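## Task

Find the plate whose ID is M09 and place it in nest OUT so that its well A1 sits at the nest corner labelled A1. The two remaining plates must finish in the same nests they started in, in either orientation. All three plates must rest flat within their nest locators and stay put without the robot holding them. Finish with both grippers released and the arms withdrawn.

## Robot and tools

Robot: two xArm6 arms, left_arm and right_arm, each with a two-finger bio gripper. The fingers project sideways from the wrist flange. When the flange points straight down they are level, and wrist roll turns them about the flange axis. Root link positions in the scene frame: left_arm at (+0.047, +0.292, 0) m, quat_wxyz (+0.999, 0, 0, +0.043); right_arm at (+0.004, -0.429, 0) m, quat_wxyz (+0.999, 0, 0, +0.055).

Scene frame: origin on the table surface midway between the arms. +z is up, +x points out across the table, and left_arm sits on the +y side. The arm names do not refer to image sides. Nests OUT and RG (RG is raised, for regripping) lie between the arms. Nests N1, N2, N3 and RD form an arc in front, running clockwise in that order when seen from above. A fixed scanner beside RD reads a plate that lies flat in RD with A1 at the A1 corner and an unblocked view. A reversed plate reads no_read. On each plate, well A1 is at the labelled short end, in the corner far from the labelled long side. Any plate may start reversed.

Tool execute_actions takes {"actions": [one action]}. An empty list moves nothing and just returns state and images. An action may contain "rows", "steps" and "until".
- rows: 1 to 15 rows, each applied for one control step of 1/30 s. Every row is a single list of 14 numbers in [-1, 1] covering both arms. The first 7 are left_arm: waist, shoulder, elbow, forearm roll, wrist pitch, wrist roll, then gripper opening. The last 7 are right_arm in the same order. Include all 14 even if one arm stays still.
- Joint numbers are offsets, scaled so 1.0 = 2.036 rad. They are measured from the joint angles last reported before the action began, not from the previous row. Writing 0 keeps a joint where it was at action start. Stated joint ranges (rad): waist -6.283..6.283, shoulder -2.059..2.094, elbow -3.927..0.192, forearm roll -6.283..6.283, wrist pitch -1.693..3.142, wrist roll -6.283..6.283. The call is rejected if a target goes over 0.010 rad beyond a range end. Targets past the true end get clipped, and the result may say "joint sent to its limit".
- Opening is absolute, not an offset: +1 fully open (0.150 m between pads), -1 closed (0.071 m gap remains). A full close takes roughly 0.4 s or more.
- steps: 1 to 450 control steps, at least as many as rows, default 15. After the last row the arms keep heading to that row's targets, so long moves need more steps. A move that runs out of steps may stop short, so send the remainder in the next call.
- until: ends the action early once every condition holds. It does not halt the arms. Only the device scanner exists, with fields "code" (e.g. "m09", "c16", "no_read") and "reads". Numbers need a comparison such as [">", 2]. Unknown names or out-of-range values reject the whole call.

Motion limits: joint targets move at most 3.14 rad/s, and all joints of an arm arrive together. Each step, targets are held within 0.623 rad of measured angles. Targets are also scaled back if they would place the gripper more than 70 mm from where it is. Large moves therefore need several calls.

Results: the state line gives, for each arm, end_effector_position (m, the point between the finger pads, about 2 cm behind the tips) and end_effector_quat_wxyz in the scene frame, plus velocities. Fingers point along the gripper +x axis and close along its y axis. Reported positions can be off, more so at long reach. Joint positions and Joint velocities list each arm's six joints (rad, rad/s), then the pad gap (m). grip_measured is the opening on the command scale, with a fixed error of up to about 1 mm per gripper. To keep hold of a part, command about 0.04 or more below grip_measured. Joint torque readings have offsets and noise. Also shown: scanner code and reads. Warning lines: "joint command not followed" (clearance check altered targets; that arm drops its target), being pushed far from target (both arms drop targets), MOTOR HOT from 65 °C, OVER-TEMPERATURE FAULT at 80 °C (brakes set until cooled), and TORQUE FAULT (arm backs off, waits 10 s, rest of call skipped). Load limits (N m): waist 46, shoulder 46, elbow 27.6, forearm roll 27.6, wrist pitch 18.4, wrist roll 18.4, including held weight.

Cameras: cam_high (504x504), cam_low (504x504), cam_left_wrist and cam_right_wrist (616x616 fisheye), returned in that order. zoom_image takes camera and region [x0, y0, x1, y1] in that camera's pixels, origin top-left, at most 504x504, and returns a closer view of the latest image. read_manual(section="licences") returns only licence texts. finished_scene(scene=n) ends the current scene irreversibly and reports success.

Avoid: dropping plates or knocking anything off the table, which ends the scene. Avoid arm-to-arm contact, hard pushes, fast hard closes that can pop the fingers open, and long loaded holds that heat motors. Brief outside tugs on held parts or loose objects may occur. The robot keeps holding the last command while replies are being written. Typical flow: scan plates in RD to identify the target, regrip on RG if orientation needs changing, place the target in OUT with A1 correct, return the others to their original nests, open the grippers, retract, then call finished_scene.

Each tool is called after ">>>" by a JSON object that holds its "op" and its "data", one argument or row to a line.

## Session

>>> {"op": "execute_actions", "data": {
  "actions": []
}}

Scene clock: 0.00 s.
left_arm: end_effector_position=(+0.6238, +0.1991, +0.1447) grip_measured=+1.00 end_effector_quat_wxyz=(+0.069, -0.205, -0.187, +0.958) end_effector_velocity=(+0.000, -0.001, +0.000) end_effector_angular_velocity=(-0.000, -0.002, -0.001) | right_arm: end_effector_position=(+0.4044, -0.2619, +0.1383) grip_measured=+1.00 end_effector_quat_wxyz=(+0.905, +0.313, +0.200, +0.206) end_effector_velocity=(+0.000, -0.000, +0.000) end_effector_angular_velocity=(-0.000, -0.000, -0.001)
Joint positions: left_arm=[-0.301  0.941 -2.054  0.595  0.828  2.722  0.15 ] | right_arm=[-0.007 -0.1   -0.532  0.598  1.239 -0.724  0.15 ]
Joint velocities: left_arm=[-0.001 -0.    -0.001  0.001 -0.    -0.     0.   ] | right_arm=[-0.001 -0.    -0.    -0.    -0.     0.     0.   ]
Joint torques (N m, as the arm reports them, + toward a larger angle): no reading
Motor temperatures (°C, as the motors report them): left_arm=[25 23 25 24 28 27] | right_arm=[23 21 24 25 26 30]
scanner: code=no_read reads=0

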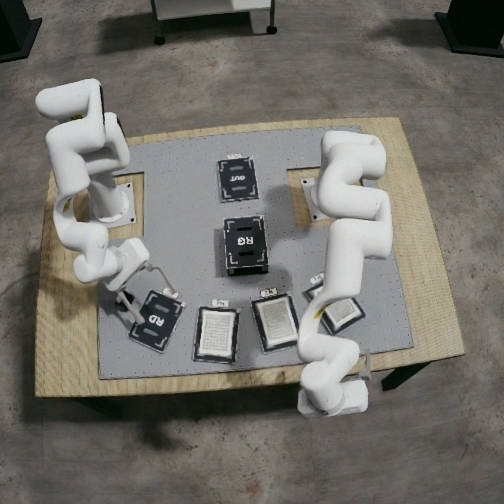

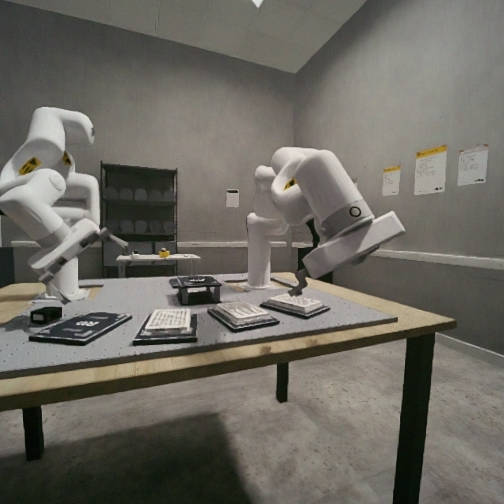

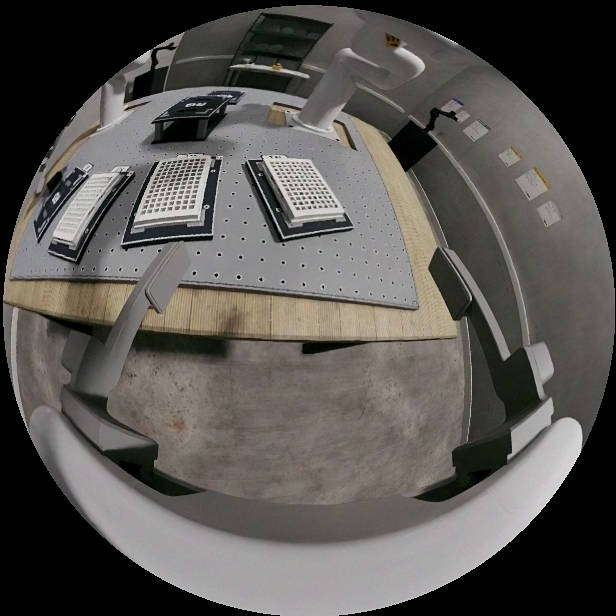

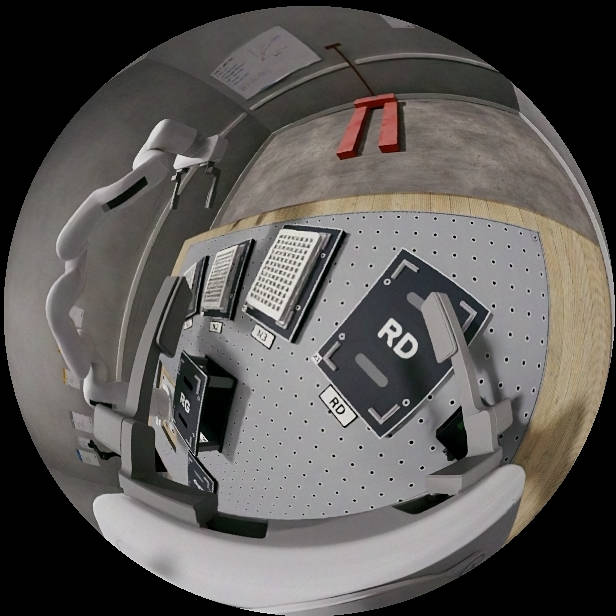

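>>> {"op": "zoom_image", "data": {
  "camera": "cam_high",
  "region": [100, 260, 400, 390]
}}

>>> {"op": "zoom_image", "data": {
  "camera": "cam_high",
  "region": [170, 140, 320, 290]
}}

>>> {"op": "zoom_image", "data": {
  "camera": "cam_low",
  "region": [20, 270, 340, 360]
}}

>>> {"op": "zoom_image", "data": {
  "camera": "cam_left_wrist",
  "region": [20, 130, 370, 280]
}}

Region (100, 260, 400, 390) of cam_high's 504x504 image, scaled by 1.680, with more detail than that image has; it fills the top 218 rows of this view, and the rest is white.

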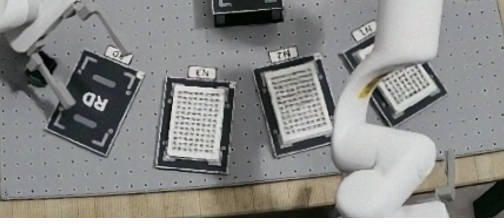

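Region (170, 140, 320, 290) of cam_high's 504x504 image, scaled by 3.360, with more detail than that image has.

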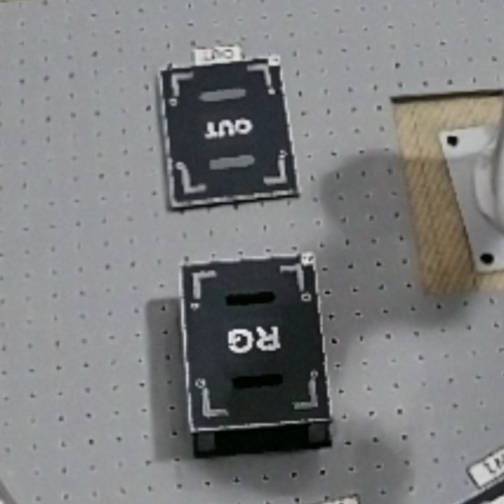

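Region (20, 270, 340, 360) of cam_low's 504x504 image, scaled by 1.575, with more detail than that image has; it fills the top 142 rows of this view, and the rest is white.

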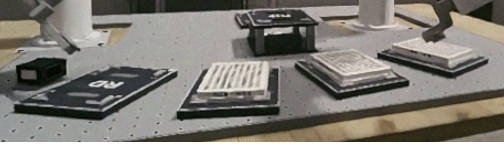

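Region (20, 130, 370, 280) of cam_left_wrist's 616x616 image, scaled by 1.440, with more detail than that image has; it fills the top 216 rows of this view, and the rest is white.

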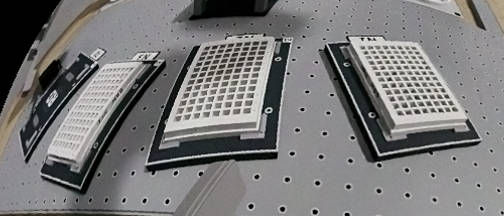

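>>> {"op": "zoom_image", "data": {
  "camera": "cam_low",
  "region": [130, 300, 210, 345]
}}

>>> {"op": "zoom_image", "data": {
  "camera": "cam_low",
  "region": [200, 285, 335, 335]
}}

>>> {"op": "zoom_image", "data": {
  "camera": "cam_right_wrist",
  "region": [170, 210, 360, 360]
}}

>>> {"op": "zoom_image", "data": {
  "camera": "cam_left_wrist",
  "region": [110, 140, 240, 260]
}}

>>> {"op": "zoom_image", "data": {
  "camera": "cam_left_wrist",
  "region": [235, 140, 365, 250]
}}

Region (130, 300, 210, 345) of cam_low's 504x504 image, scaled by 6.300, with more detail than that image has; it fills the top 284 rows of this view, and the rest is white.

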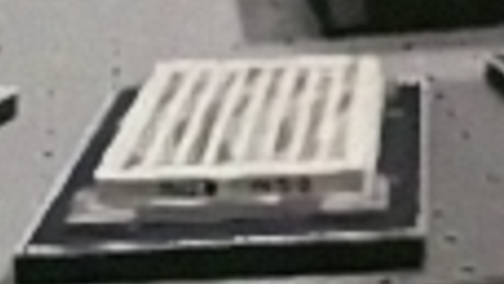

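Region (200, 285, 335, 335) of cam_low's 504x504 image, scaled by 3.733, with more detail than that image has; it fills the top 187 rows of this view, and the rest is white.

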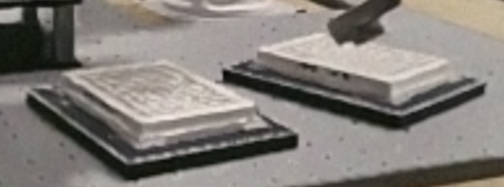

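Region (170, 210, 360, 360) of cam_right_wrist's 616x616 image, scaled by 2.653, with more detail than that image has; it fills the top 398 rows of this view, and the rest is white.

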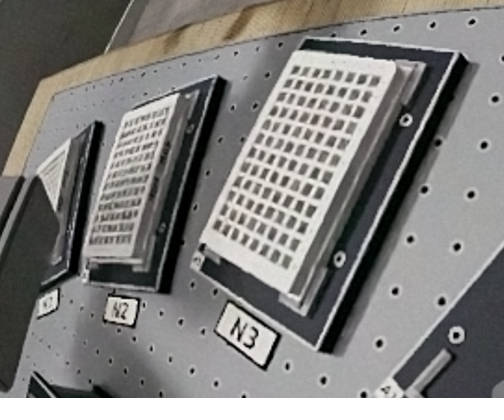

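Region (110, 140, 240, 260) of cam_left_wrist's 616x616 image, scaled by 3.877, with more detail than that image has; it fills the top 465 rows of this view, and the rest is white.

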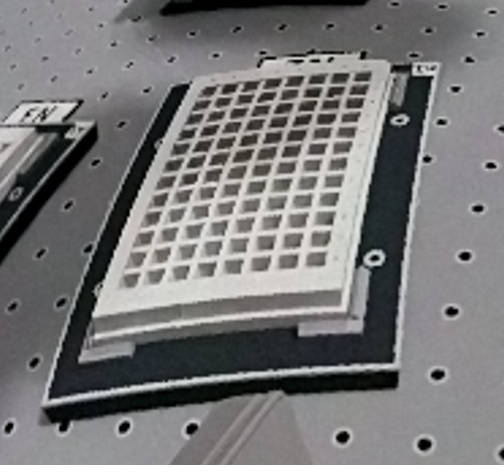

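Region (235, 140, 365, 250) of cam_left_wrist's 616x616 image, scaled by 3.877, with more detail than that image has; it fills the top 426 rows of this view, and the rest is white.

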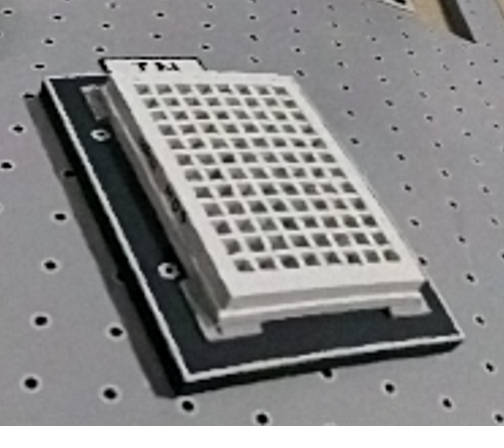

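>>> {"op": "zoom_image", "data": {
  "camera": "cam_left_wrist",
  "region": [260, 165, 300, 205]
}}

>>> {"op": "zoom_image", "data": {
  "camera": "cam_right_wrist",
  "region": [210, 250, 250, 295]
}}

>>> {"op": "zoom_image", "data": {
  "camera": "cam_low",
  "region": [148, 320, 192, 340]
}}

Region (260, 165, 300, 205) of cam_left_wrist's 616x616 image, scaled by 12.600, with more detail than that image has.

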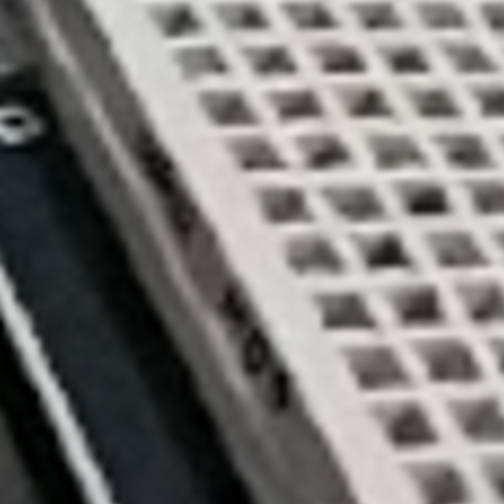

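Region (210, 250, 250, 295) of cam_right_wrist's 616x616 image, scaled by 11.200, with more detail than that image has.

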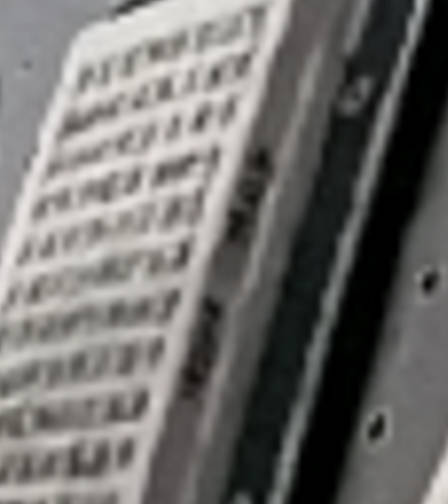

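Region (148, 320, 192, 340) of cam_low's 504x504 image, scaled by 11.455, with more detail than that image has; it fills the top 229 rows of this view, and the rest is white.

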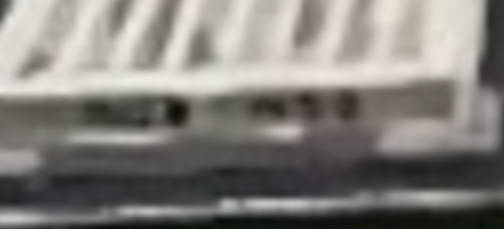

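>>> {"op": "execute_actions", "data": {
  "actions": [
    {"rows":[[-0.212,-0.777,0.843,-0.292,0.074,0.98,1,0,0,0,0,0,0,1]],"steps":60}
  ]
}}

Scene clock: 5.37 s.
left_arm: end_effector_position=(+0.3577, +0.2432, +0.2540) grip_measured=+1.00 end_effector_quat_wxyz=(+0.896, -0.000, -0.000, +0.443) end_effector_velocity=(-0.000, +0.001, -0.000) end_effector_angular_velocity=(+0.001, +0.000, -0.003) | right_arm: end_effector_position=(+0.4044, -0.2619, +0.1383) grip_measured=+1.00 end_effector_quat_wxyz=(+0.905, +0.313, +0.200, +0.206) end_effector_velocity=(+0.000, -0.000, -0.000) end_effector_angular_velocity=(-0.001, -0.001, +0.000)
Joint positions: left_arm=[-0.733 -0.64  -0.339  0.001  0.978  4.717  0.15 ] | right_arm=[-0.007 -0.1   -0.532  0.598  1.239 -0.724  0.15 ]
Joint velocities: left_arm=[ 0.001 -0.004  0.003  0.001  0.001  0.004  0.   ] | right_arm=[-0.001  0.    -0.    -0.001 -0.001 -0.     0.   ]
Joint torques (N m, as the arm reports them, + toward a larger angle): left_arm=[ 0.8  -4.55 -9.32  0.75 -2.31 -0.61] | right_arm=[ -0.08 -16.83 -14.78  -0.27  -0.95  -0.04]
Motor temperatures (°C, as the motors report them): left_arm=[25 24 27 24 28 27] | right_arm=[23 21 26 25 26 30]
scanner: code=no_read reads=0

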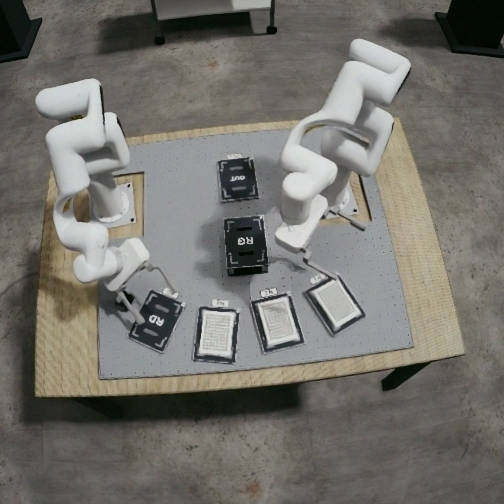

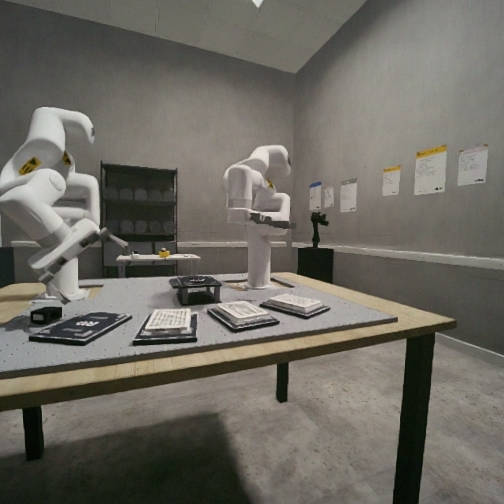

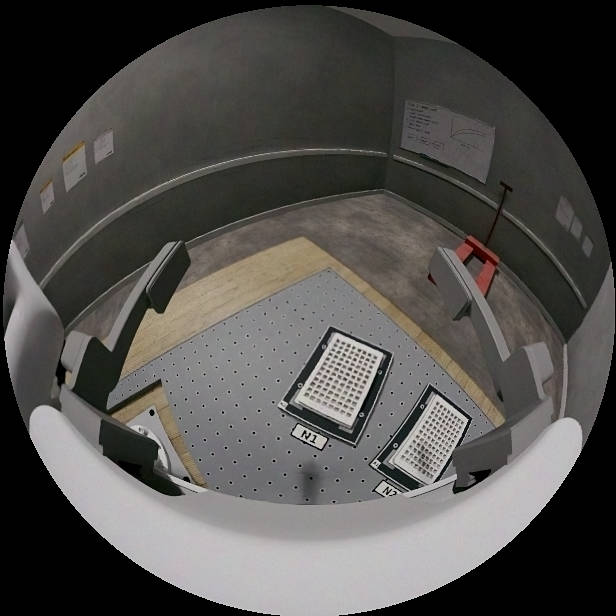

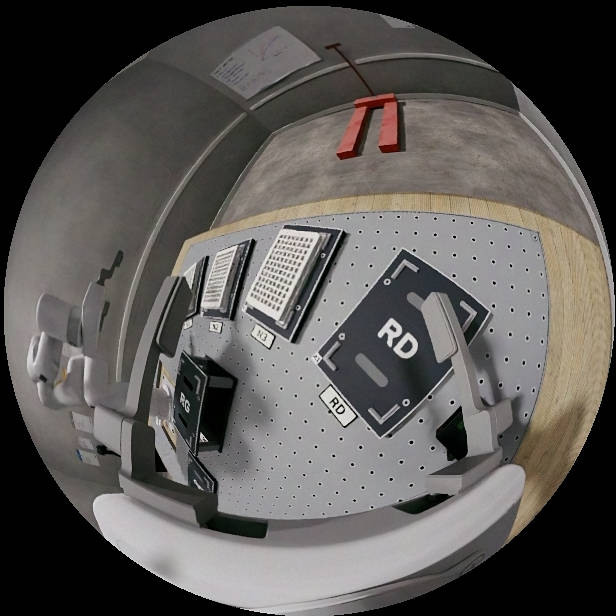

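>>> {"op": "zoom_image", "data": {
  "camera": "cam_high",
  "region": [240, 260, 380, 360]
}}

Region (240, 260, 380, 360) of cam_high's 504x504 image, scaled by 3.600, with more detail than that image has; it fills the top 360 rows of this view, and the rest is white.

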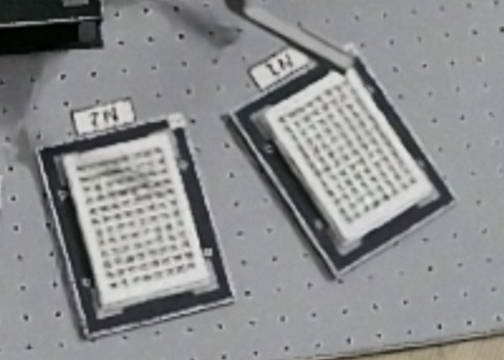

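>>> {"op": "execute_actions", "data": {
  "actions": [
    {"rows":[[0.0526,0.257,0.159,0,-0.4155,0.288,0.24,0,0,0,0,0,0,1]],"steps":25}
  ]
}}

>>> {"op": "zoom_image", "data": {
  "camera": "cam_left_wrist",
  "region": [160, 220, 460, 480]
}}

Scene clock: 6.97 s.
left_arm: end_effector_position=(+0.3692, +0.2424, +0.0815) grip_measured=+0.24 end_effector_quat_wxyz=(+0.976, -0.000, -0.000, +0.219) end_effector_velocity=(-0.003, -0.000, -0.006) end_effector_angular_velocity=(-0.008, -0.014, -0.044) | right_arm: end_effector_position=(+0.4044, -0.2619, +0.1383) grip_measured=+1.00 end_effector_quat_wxyz=(+0.905, +0.313, +0.200, +0.206) end_effector_velocity=(-0.000, +0.000, +0.000) end_effector_angular_velocity=(+0.001, +0.000, +0.000)
Joint positions: left_arm=[-0.627 -0.123 -0.019  0.001  0.14   5.298  0.12 ] | right_arm=[-0.007 -0.1   -0.532  0.598  1.239 -0.724  0.15 ]
Joint velocities: left_arm=[ 0.008  0.039  0.027  0.001 -0.083  0.051  0.   ] | right_arm=[ 0.     0.     0.     0.001  0.    -0.001  0.   ]
Joint torques (N m, as the arm reports them, + toward a larger angle): left_arm=[ 0.58 -7.03 -4.31  0.69 -2.41 -0.67] | right_arm=[  0.08 -17.44 -15.39   0.2   -0.65   0.  ]
Motor temperatures (°C, as the motors report them): left_arm=[25 24 27 24 28 27] | right_arm=[23 21 27 25 26 30]
scanner: code=no_read reads=0

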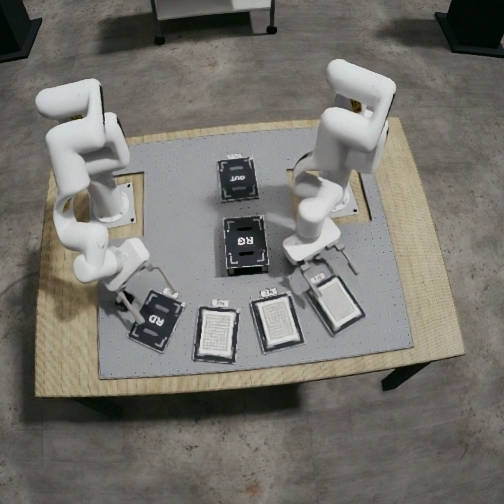

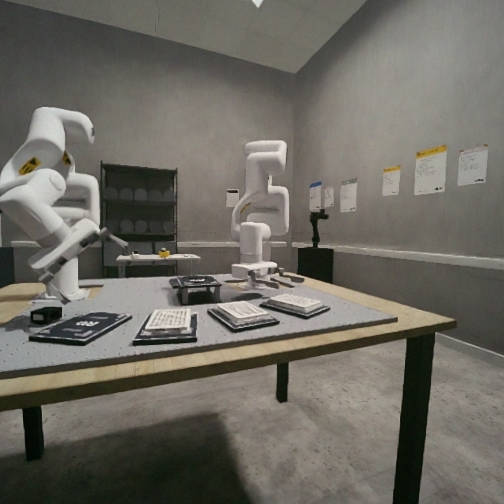

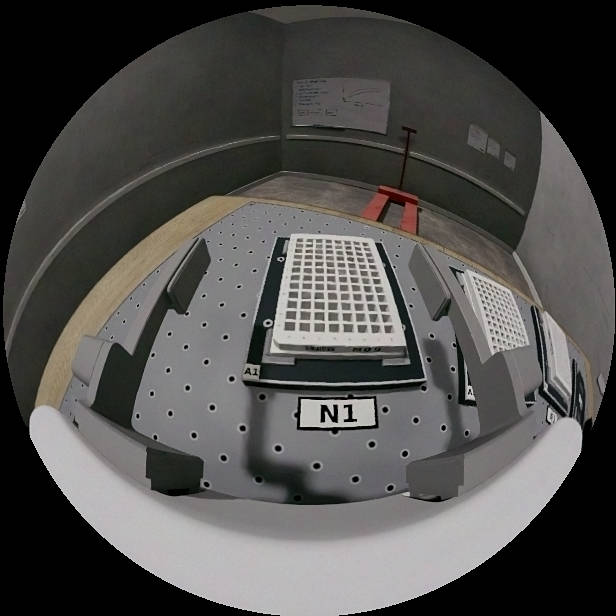

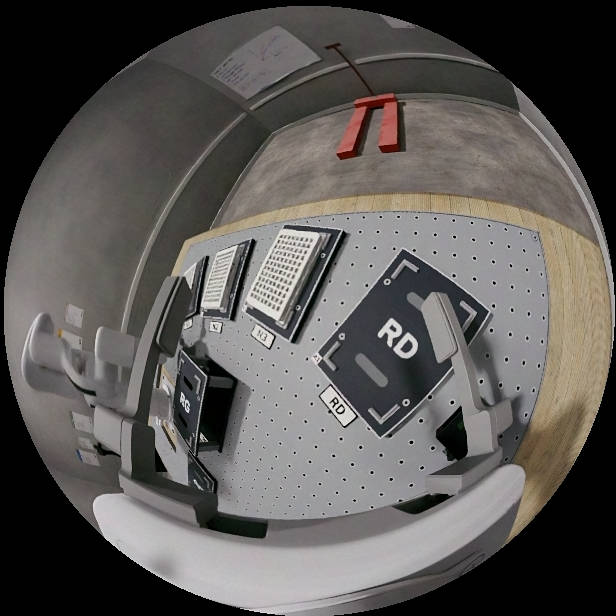

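Region (160, 220, 460, 480) of cam_left_wrist's 616x616 image, scaled by 1.680, with more detail than that image has; it fills the top 437 rows of this view, and the rest is white.

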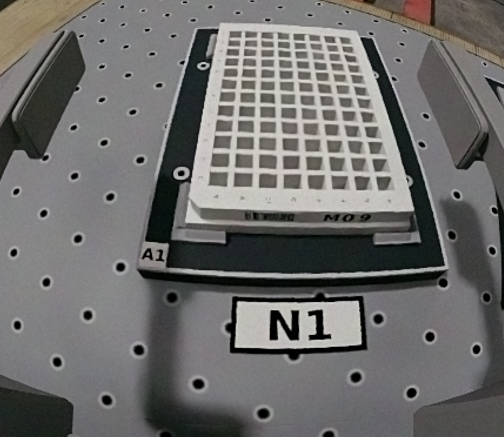

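>>> {"op": "execute_actions", "data": {
  "actions": [
    {"rows":[[0.0597,0.1194,-0.0825,0,-0.0359,0.0617,0.24,0,0,0,0,0,0,1]],"steps":18}
  ]
}}

>>> {"op": "zoom_image", "data": {
  "camera": "cam_low",
  "region": [220, 250, 350, 325]
}}

>>> {"op": "zoom_image", "data": {
  "camera": "cam_high",
  "region": [280, 240, 390, 350]
}}

Scene clock: 8.20 s.
left_arm: end_effector_position=(+0.4212, +0.2476, +0.0600) grip_measured=+0.24 end_effector_quat_wxyz=(+0.976, +0.000, +0.000, +0.217) end_effector_velocity=(+0.005, -0.000, -0.001) end_effector_angular_velocity=(-0.002, -0.004, -0.001) | right_arm: end_effector_position=(+0.4044, -0.2619, +0.1383) grip_measured=+1.00 end_effector_quat_wxyz=(+0.905, +0.313, +0.200, +0.206) end_effector_velocity=(-0.000, +0.000, -0.000) end_effector_angular_velocity=(-0.000, +0.000, +0.000)
Joint positions: left_arm=[-0.506  0.118 -0.185  0.001  0.068  5.423  0.12 ] | right_arm=[-0.007 -0.1   -0.532  0.598  1.239 -0.724  0.15 ]
Joint velocities: left_arm=[ 0.008  0.017 -0.015 -0.    -0.006  0.01  -0.   ] | right_arm=[ 0. -0.  0.  0.  0.  0.  0.]
Joint torques (N m, as the arm reports them, + toward a larger angle): left_arm=[ 0.35 -9.92 -3.26  0.72 -2.48 -0.7 ] | right_arm=[  0.43 -17.01 -15.11   0.01  -0.7   -0.2 ]
Motor temperatures (°C, as the motors report them): left_arm=[25 24 27 24 28 27] | right_arm=[23 21 27 25 26 30]
scanner: code=no_read reads=0

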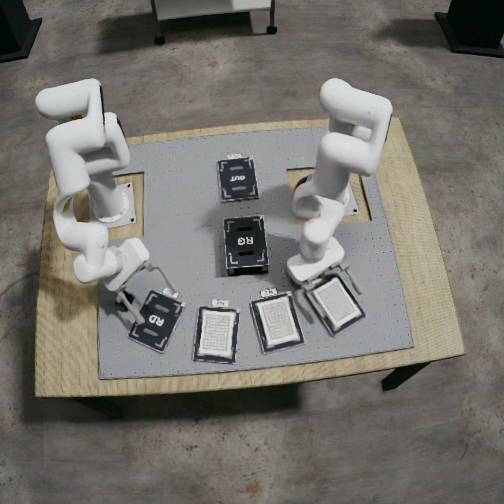

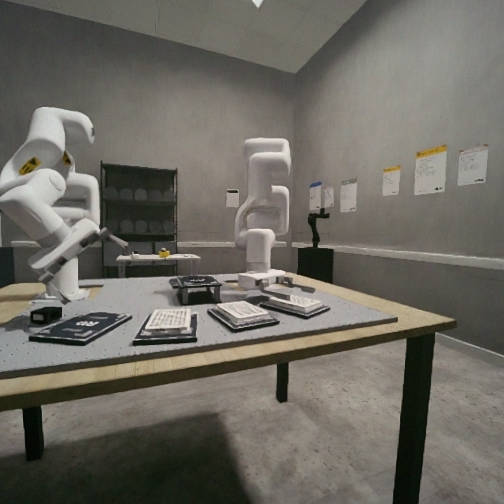

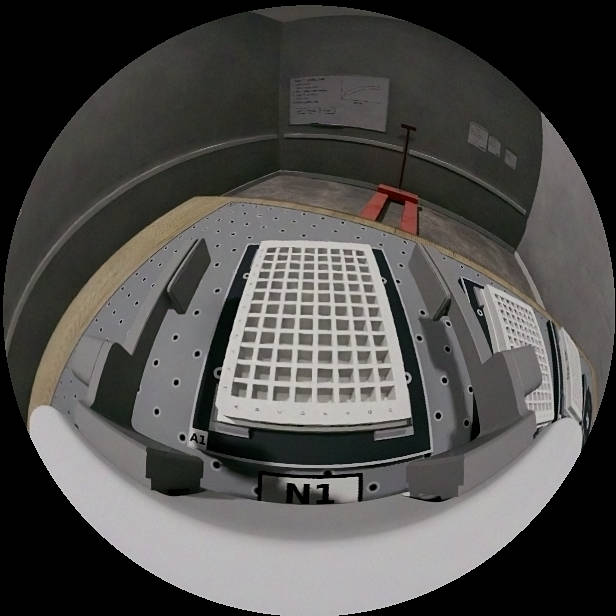

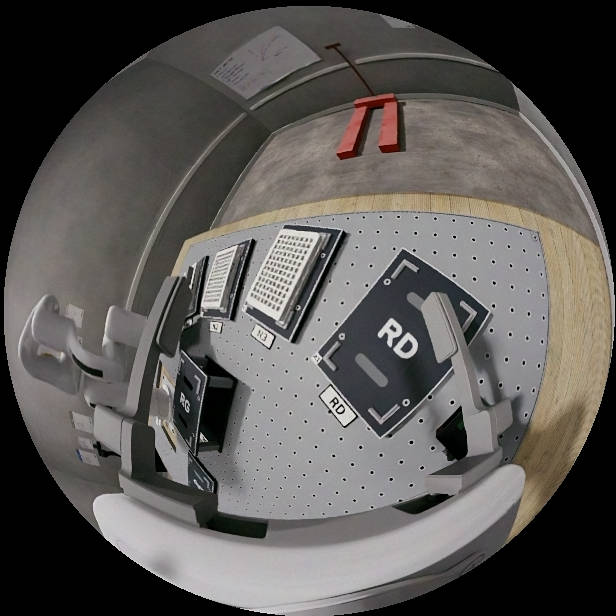

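Region (220, 250, 350, 325) of cam_low's 504x504 image, scaled by 3.877, with more detail than that image has; it fills the top 291 rows of this view, and the rest is white.

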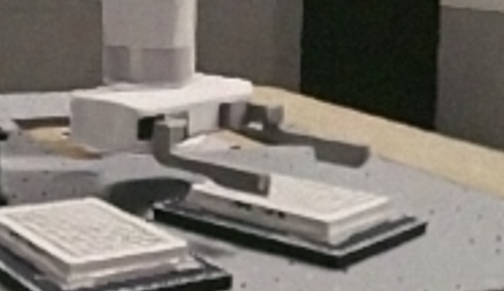

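Region (280, 240, 390, 350) of cam_high's 504x504 image, scaled by 4.582, with more detail than that image has.

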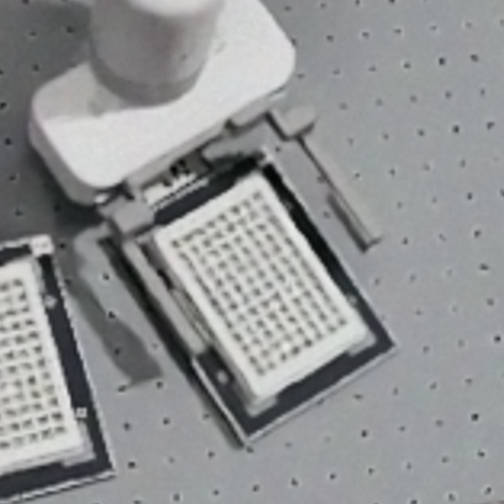

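>>> {"op": "execute_actions", "data": {
  "actions": [
    {"rows":[[-0.0037,0.0883,-0.0239,0,-0.0649,-0.0036,-0.1,0,0,0,0,0,0,1]],"steps":16}
  ]
}}

>>> {"op": "zoom_image", "data": {
  "camera": "cam_low",
  "region": [240, 270, 340, 325]
}}

Scene clock: 9.27 s.
left_arm: end_effector_position=(+0.4238, +0.2449, +0.0329) grip_measured=-0.09 end_effector_quat_wxyz=(+0.975, -0.003, -0.003, +0.220) end_effector_velocity=(+0.001, +0.000, -0.003) end_effector_angular_velocity=(-0.001, -0.003, +0.005) | right_arm: end_effector_position=(+0.4044, -0.2619, +0.1383) grip_measured=+1.00 end_effector_quat_wxyz=(+0.905, +0.313, +0.200, +0.206) end_effector_velocity=(-0.000, +0.000, +0.000) end_effector_angular_velocity=(+0.000, -0.000, +0.001)
Joint positions: left_arm=[-0.514  0.29  -0.23  -0.002 -0.068  5.412  0.107] | right_arm=[-0.007 -0.1   -0.532  0.598  1.239 -0.724  0.15 ]
Joint velocities: left_arm=[ 0.     0.02  -0.007 -0.002 -0.017 -0.003  0.   ] | right_arm=[ 0.001 -0.    -0.    -0.     0.    -0.     0.   ]
Joint torques (N m, as the arm reports them, + toward a larger angle): left_arm=[ 1.1   3.97 -5.24  3.52  5.32  4.38] | right_arm=[  0.47 -16.95 -15.22  -0.49  -0.93  -0.15]
Motor temperatures (°C, as the motors report them): left_arm=[25 24 27 24 28 27] | right_arm=[23 21 27 25 26 30]
scanner: code=no_read reads=0

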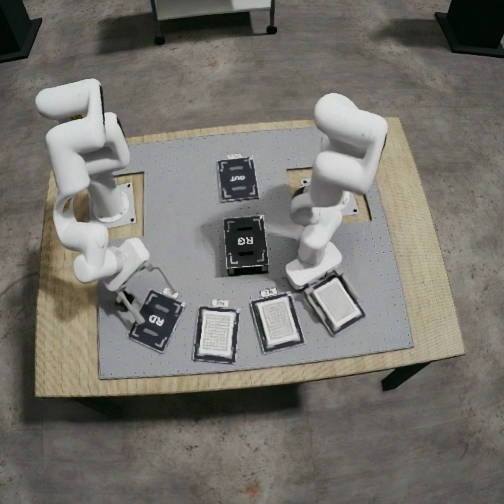

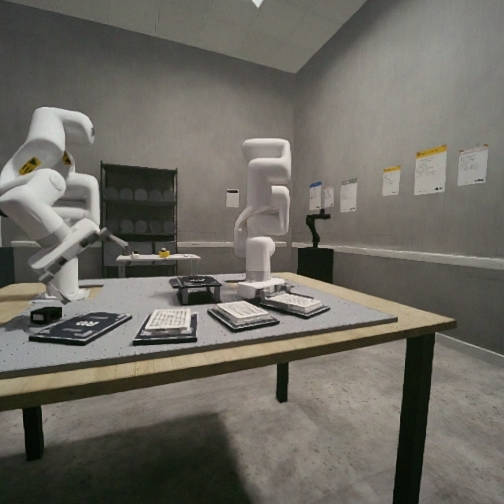

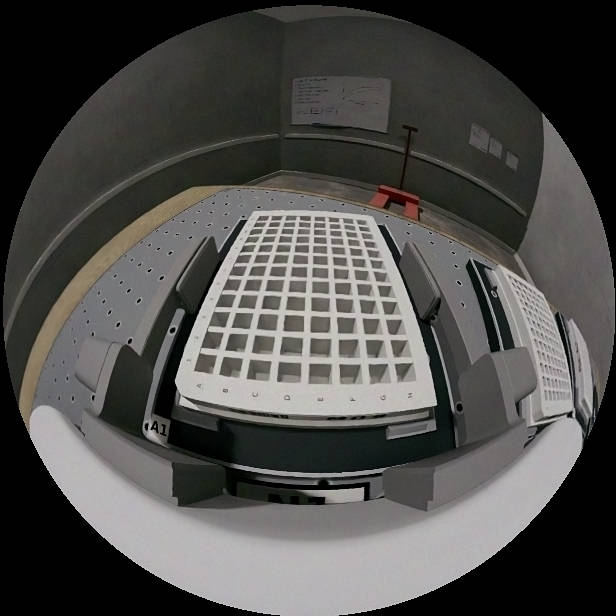

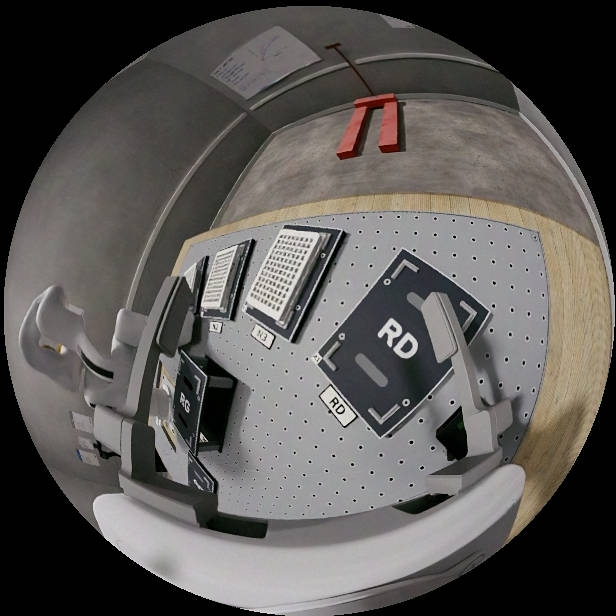

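Region (240, 270, 340, 325) of cam_low's 504x504 image, scaled by 5.040, with more detail than that image has; it fills the top 277 rows of this view, and the rest is white.

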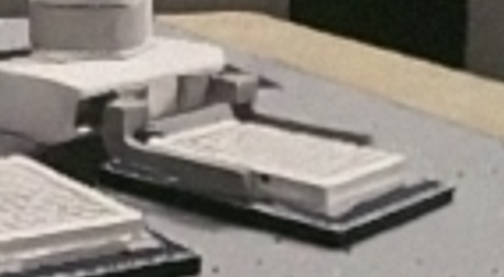

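>>> {"op": "execute_actions", "data": {
  "actions": [
    {"rows":[[0,-0.0157,0.0031,0.001,0.0167,0.0018,-0.2,0,0,0,0,0,0,1],[0,-0.0157,0.0031,0.001,0.0167,0.0018,-0.25,0,0,0,0,0,0,1],[0,-0.0157,0.0031,0.001,0.0167,0.0018,-0.3,0,0,0,0,0,0,1],[0,-0.0157,0.0031,0.001,0.0167,0.0018,-0.35,0,0,0,0,0,0,1],[0,-0.0157,0.0031,0.001,0.0167,0.0018,-0.4,0,0,0,0,0,0,1],[0,-0.0157,0.0031,0.001,0.0167,0.0018,-0.45,0,0,0,0,0,0,1],[0,-0.0157,0.0031,0.001,0.0167,0.0018,-0.5,0,0,0,0,0,0,1],[0,-0.0157,0.0031,0.001,0.0167,0.0018,-0.54,0,0,0,0,0,0,1],[0,-0.0157,0.0031,0.001,0.0167,0.0018,-0.58,0,0,0,0,0,0,1],[0,-0.0157,0.0031,0.001,0.0167,0.0018,-0.62,0,0,0,0,0,0,1],[0,-0.0157,0.0031,0.001,0.0167,0.0018,-0.65,0,0,0,0,0,0,1],[0,-0.0157,0.0031,0.001,0.0167,0.0018,-0.68,0,0,0,0,0,0,1],[0,-0.0157,0.0031,0.001,0.0167,0.0018,-0.71,0,0,0,0,0,0,1],[0,-0.0157,0.0031,0.001,0.0167,0.0018,-0.74,0,0,0,0,0,0,1],[0,-0.0157,0.0031,0.001,0.0167,0.0018,-0.78,0,0,0,0,0,0,1]],"steps":20}
  ]
}}

Scene clock: 10.70 s.
left_arm: end_effector_position=(+0.4229, +0.2443, +0.0364) grip_measured=-0.63 end_effector_quat_wxyz=(+0.976, +0.001, +0.001, +0.217) end_effector_velocity=(+0.003, -0.000, +0.005) end_effector_angular_velocity=(-0.008, -0.018, +0.008) | right_arm: end_effector_position=(+0.4044, -0.2619, +0.1383) grip_measured=+1.00 end_effector_quat_wxyz=(+0.905, +0.313, +0.200, +0.206) end_effector_velocity=(-0.000, +0.000, -0.000) end_effector_angular_velocity=(-0.001, -0.000, +0.001)
Joint positions: left_arm=[-0.514  0.259 -0.223  0.001 -0.033  5.416  0.086] | right_arm=[-0.007 -0.1   -0.532  0.598  1.239 -0.724  0.15 ]
Joint velocities: left_arm=[ 0.    -0.007 -0.001 -0.003 -0.012 -0.004 -0.   ] | right_arm=[ 0.001  0.     0.    -0.001 -0.     0.     0.   ]
Joint torques (N m, as the arm reports them, + toward a larger angle): left_arm=[  1.29 -11.41  -2.74   0.5   -2.61  -0.81] | right_arm=[ -0.23 -16.97 -14.82  -0.28  -0.42  -0.26]
Motor temperatures (°C, as the motors report them): left_arm=[25 24 27 24 28 27] | right_arm=[23 21 28 25 26 30]
scanner: code=no_read reads=0

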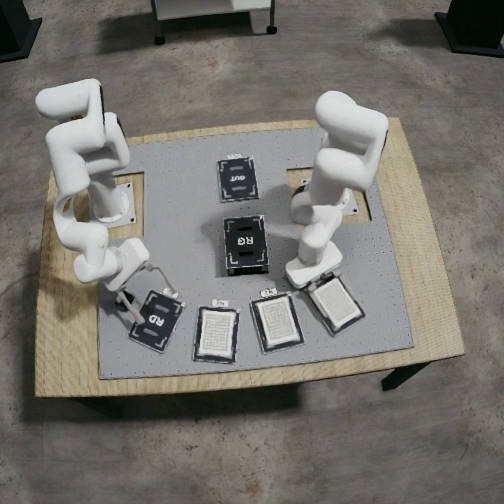

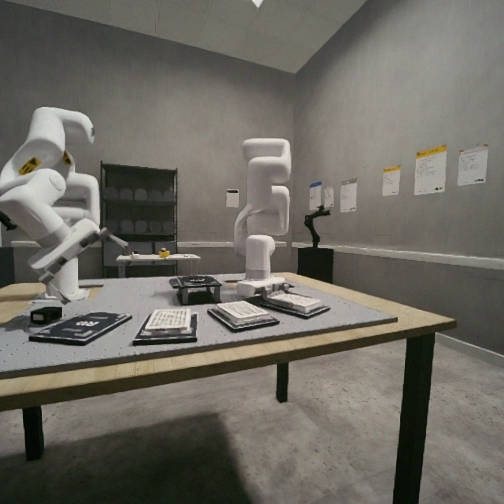

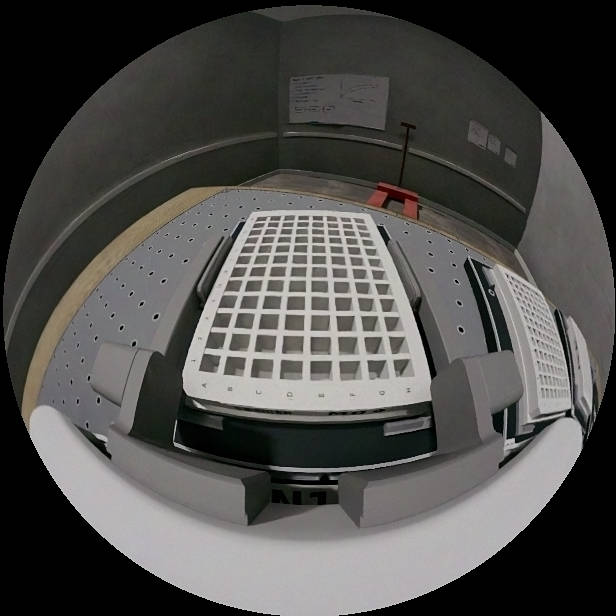

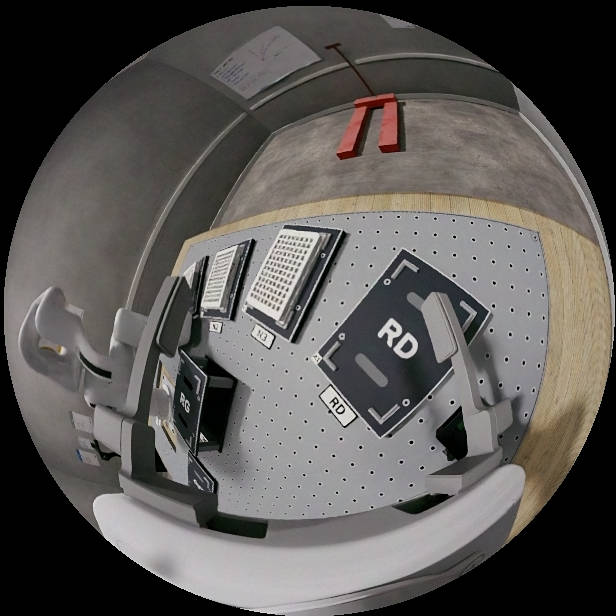

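>>> {"op": "zoom_image", "data": {
  "camera": "cam_low",
  "region": [255, 280, 335, 325]
}}

>>> {"op": "zoom_image", "data": {
  "camera": "cam_left_wrist",
  "region": [160, 220, 300, 440]
}}

Region (255, 280, 335, 325) of cam_low's 504x504 image, scaled by 6.300, with more detail than that image has; it fills the top 284 rows of this view, and the rest is white.

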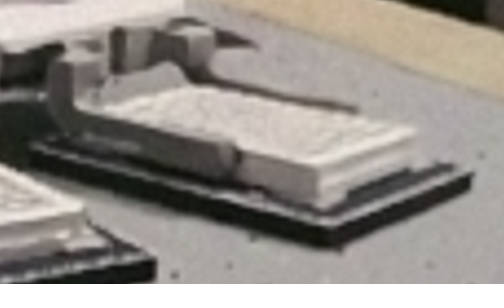

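Region (160, 220, 300, 440) of cam_left_wrist's 616x616 image, scaled by 2.291, with more detail than that image has; it fills the left 321 columns of this view, and the rest is white.

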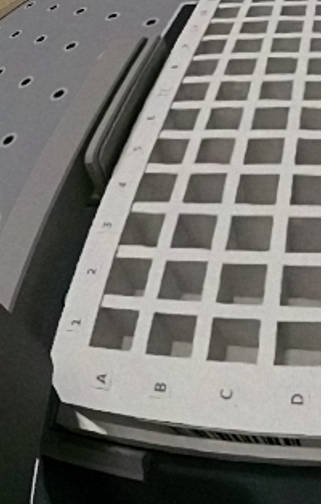

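>>> {"op": "execute_actions", "data": {
  "actions": [
    {"rows":[[0,-0.015,0.003,0,0.012,0,-0.78,0,0,0,0,0,0,1],[0,-0.03,0.006,0,0.024,0,-0.78,0,0,0,0,0,0,1],[0,-0.045,0.009,0,0.036,0,-0.78,0,0,0,0,0,0,1],[0,-0.06,0.012,0,0.048,0,-0.78,0,0,0,0,0,0,1],[0,-0.078,0.015,0,0.062,0,-0.78,0,0,0,0,0,0,1],[0,-0.0947,0.0183,0,0.0749,0,-0.78,0,0,0,0,0,0,1]],"steps":13}
  ]
}}

Scene clock: 11.70 s.
left_arm: end_effector_position=(+0.4240, +0.2438, +0.0687) grip_measured=-0.63 end_effector_quat_wxyz=(+0.976, -0.001, -0.001, +0.217) end_effector_velocity=(-0.009, +0.003, +0.012) end_effector_angular_velocity=(+0.012, +0.026, -0.002) | right_arm: end_effector_position=(+0.4044, -0.2619, +0.1383) grip_measured=+1.00 end_effector_quat_wxyz=(+0.905, +0.313, +0.200, +0.206) end_effector_velocity=(-0.000, -0.000, +0.000) end_effector_angular_velocity=(+0.000, -0.001, +0.001)
Joint positions: left_arm=[-0.514  0.077 -0.189  0.001  0.11   5.416  0.086] | right_arm=[-0.007 -0.1   -0.532  0.598  1.239 -0.724  0.15 ]
Joint velocities: left_arm=[-0.003 -0.112  0.034 -0.     0.107 -0.001  0.   ] | right_arm=[-0.    -0.     0.001 -0.    -0.    -0.002  0.   ]
Joint torques (N m, as the arm reports them, + toward a larger angle): left_arm=[ 0.84 -8.59 -3.95  0.82 -2.71 -0.63] | right_arm=[  0.04 -17.32 -15.26  -0.63  -0.83  -0.23]
Motor temperatures (°C, as the motors report them): left_arm=[25 24 27 24 28 27] | right_arm=[23 22 28 25 26 30]
scanner: code=no_read reads=0

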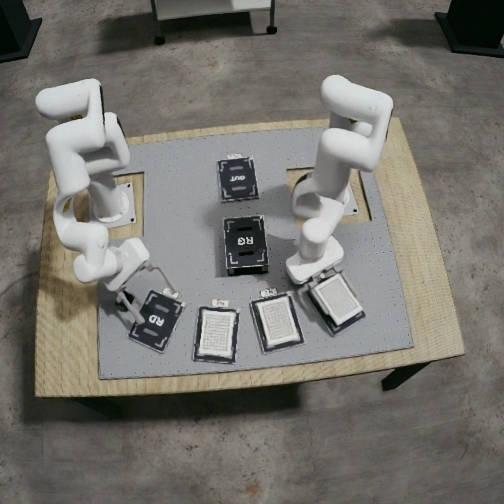

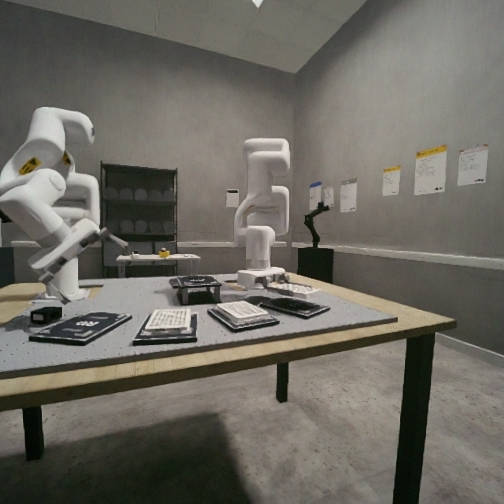

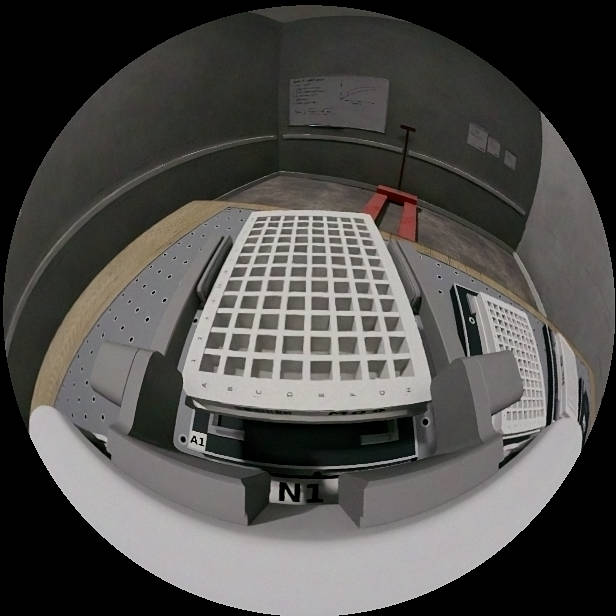

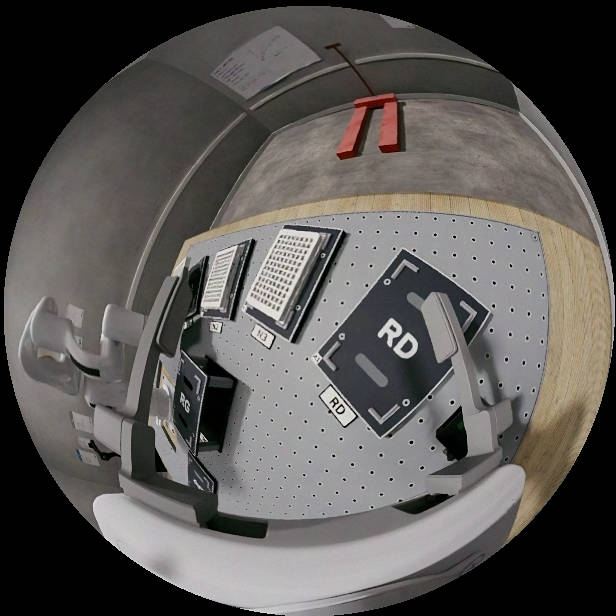

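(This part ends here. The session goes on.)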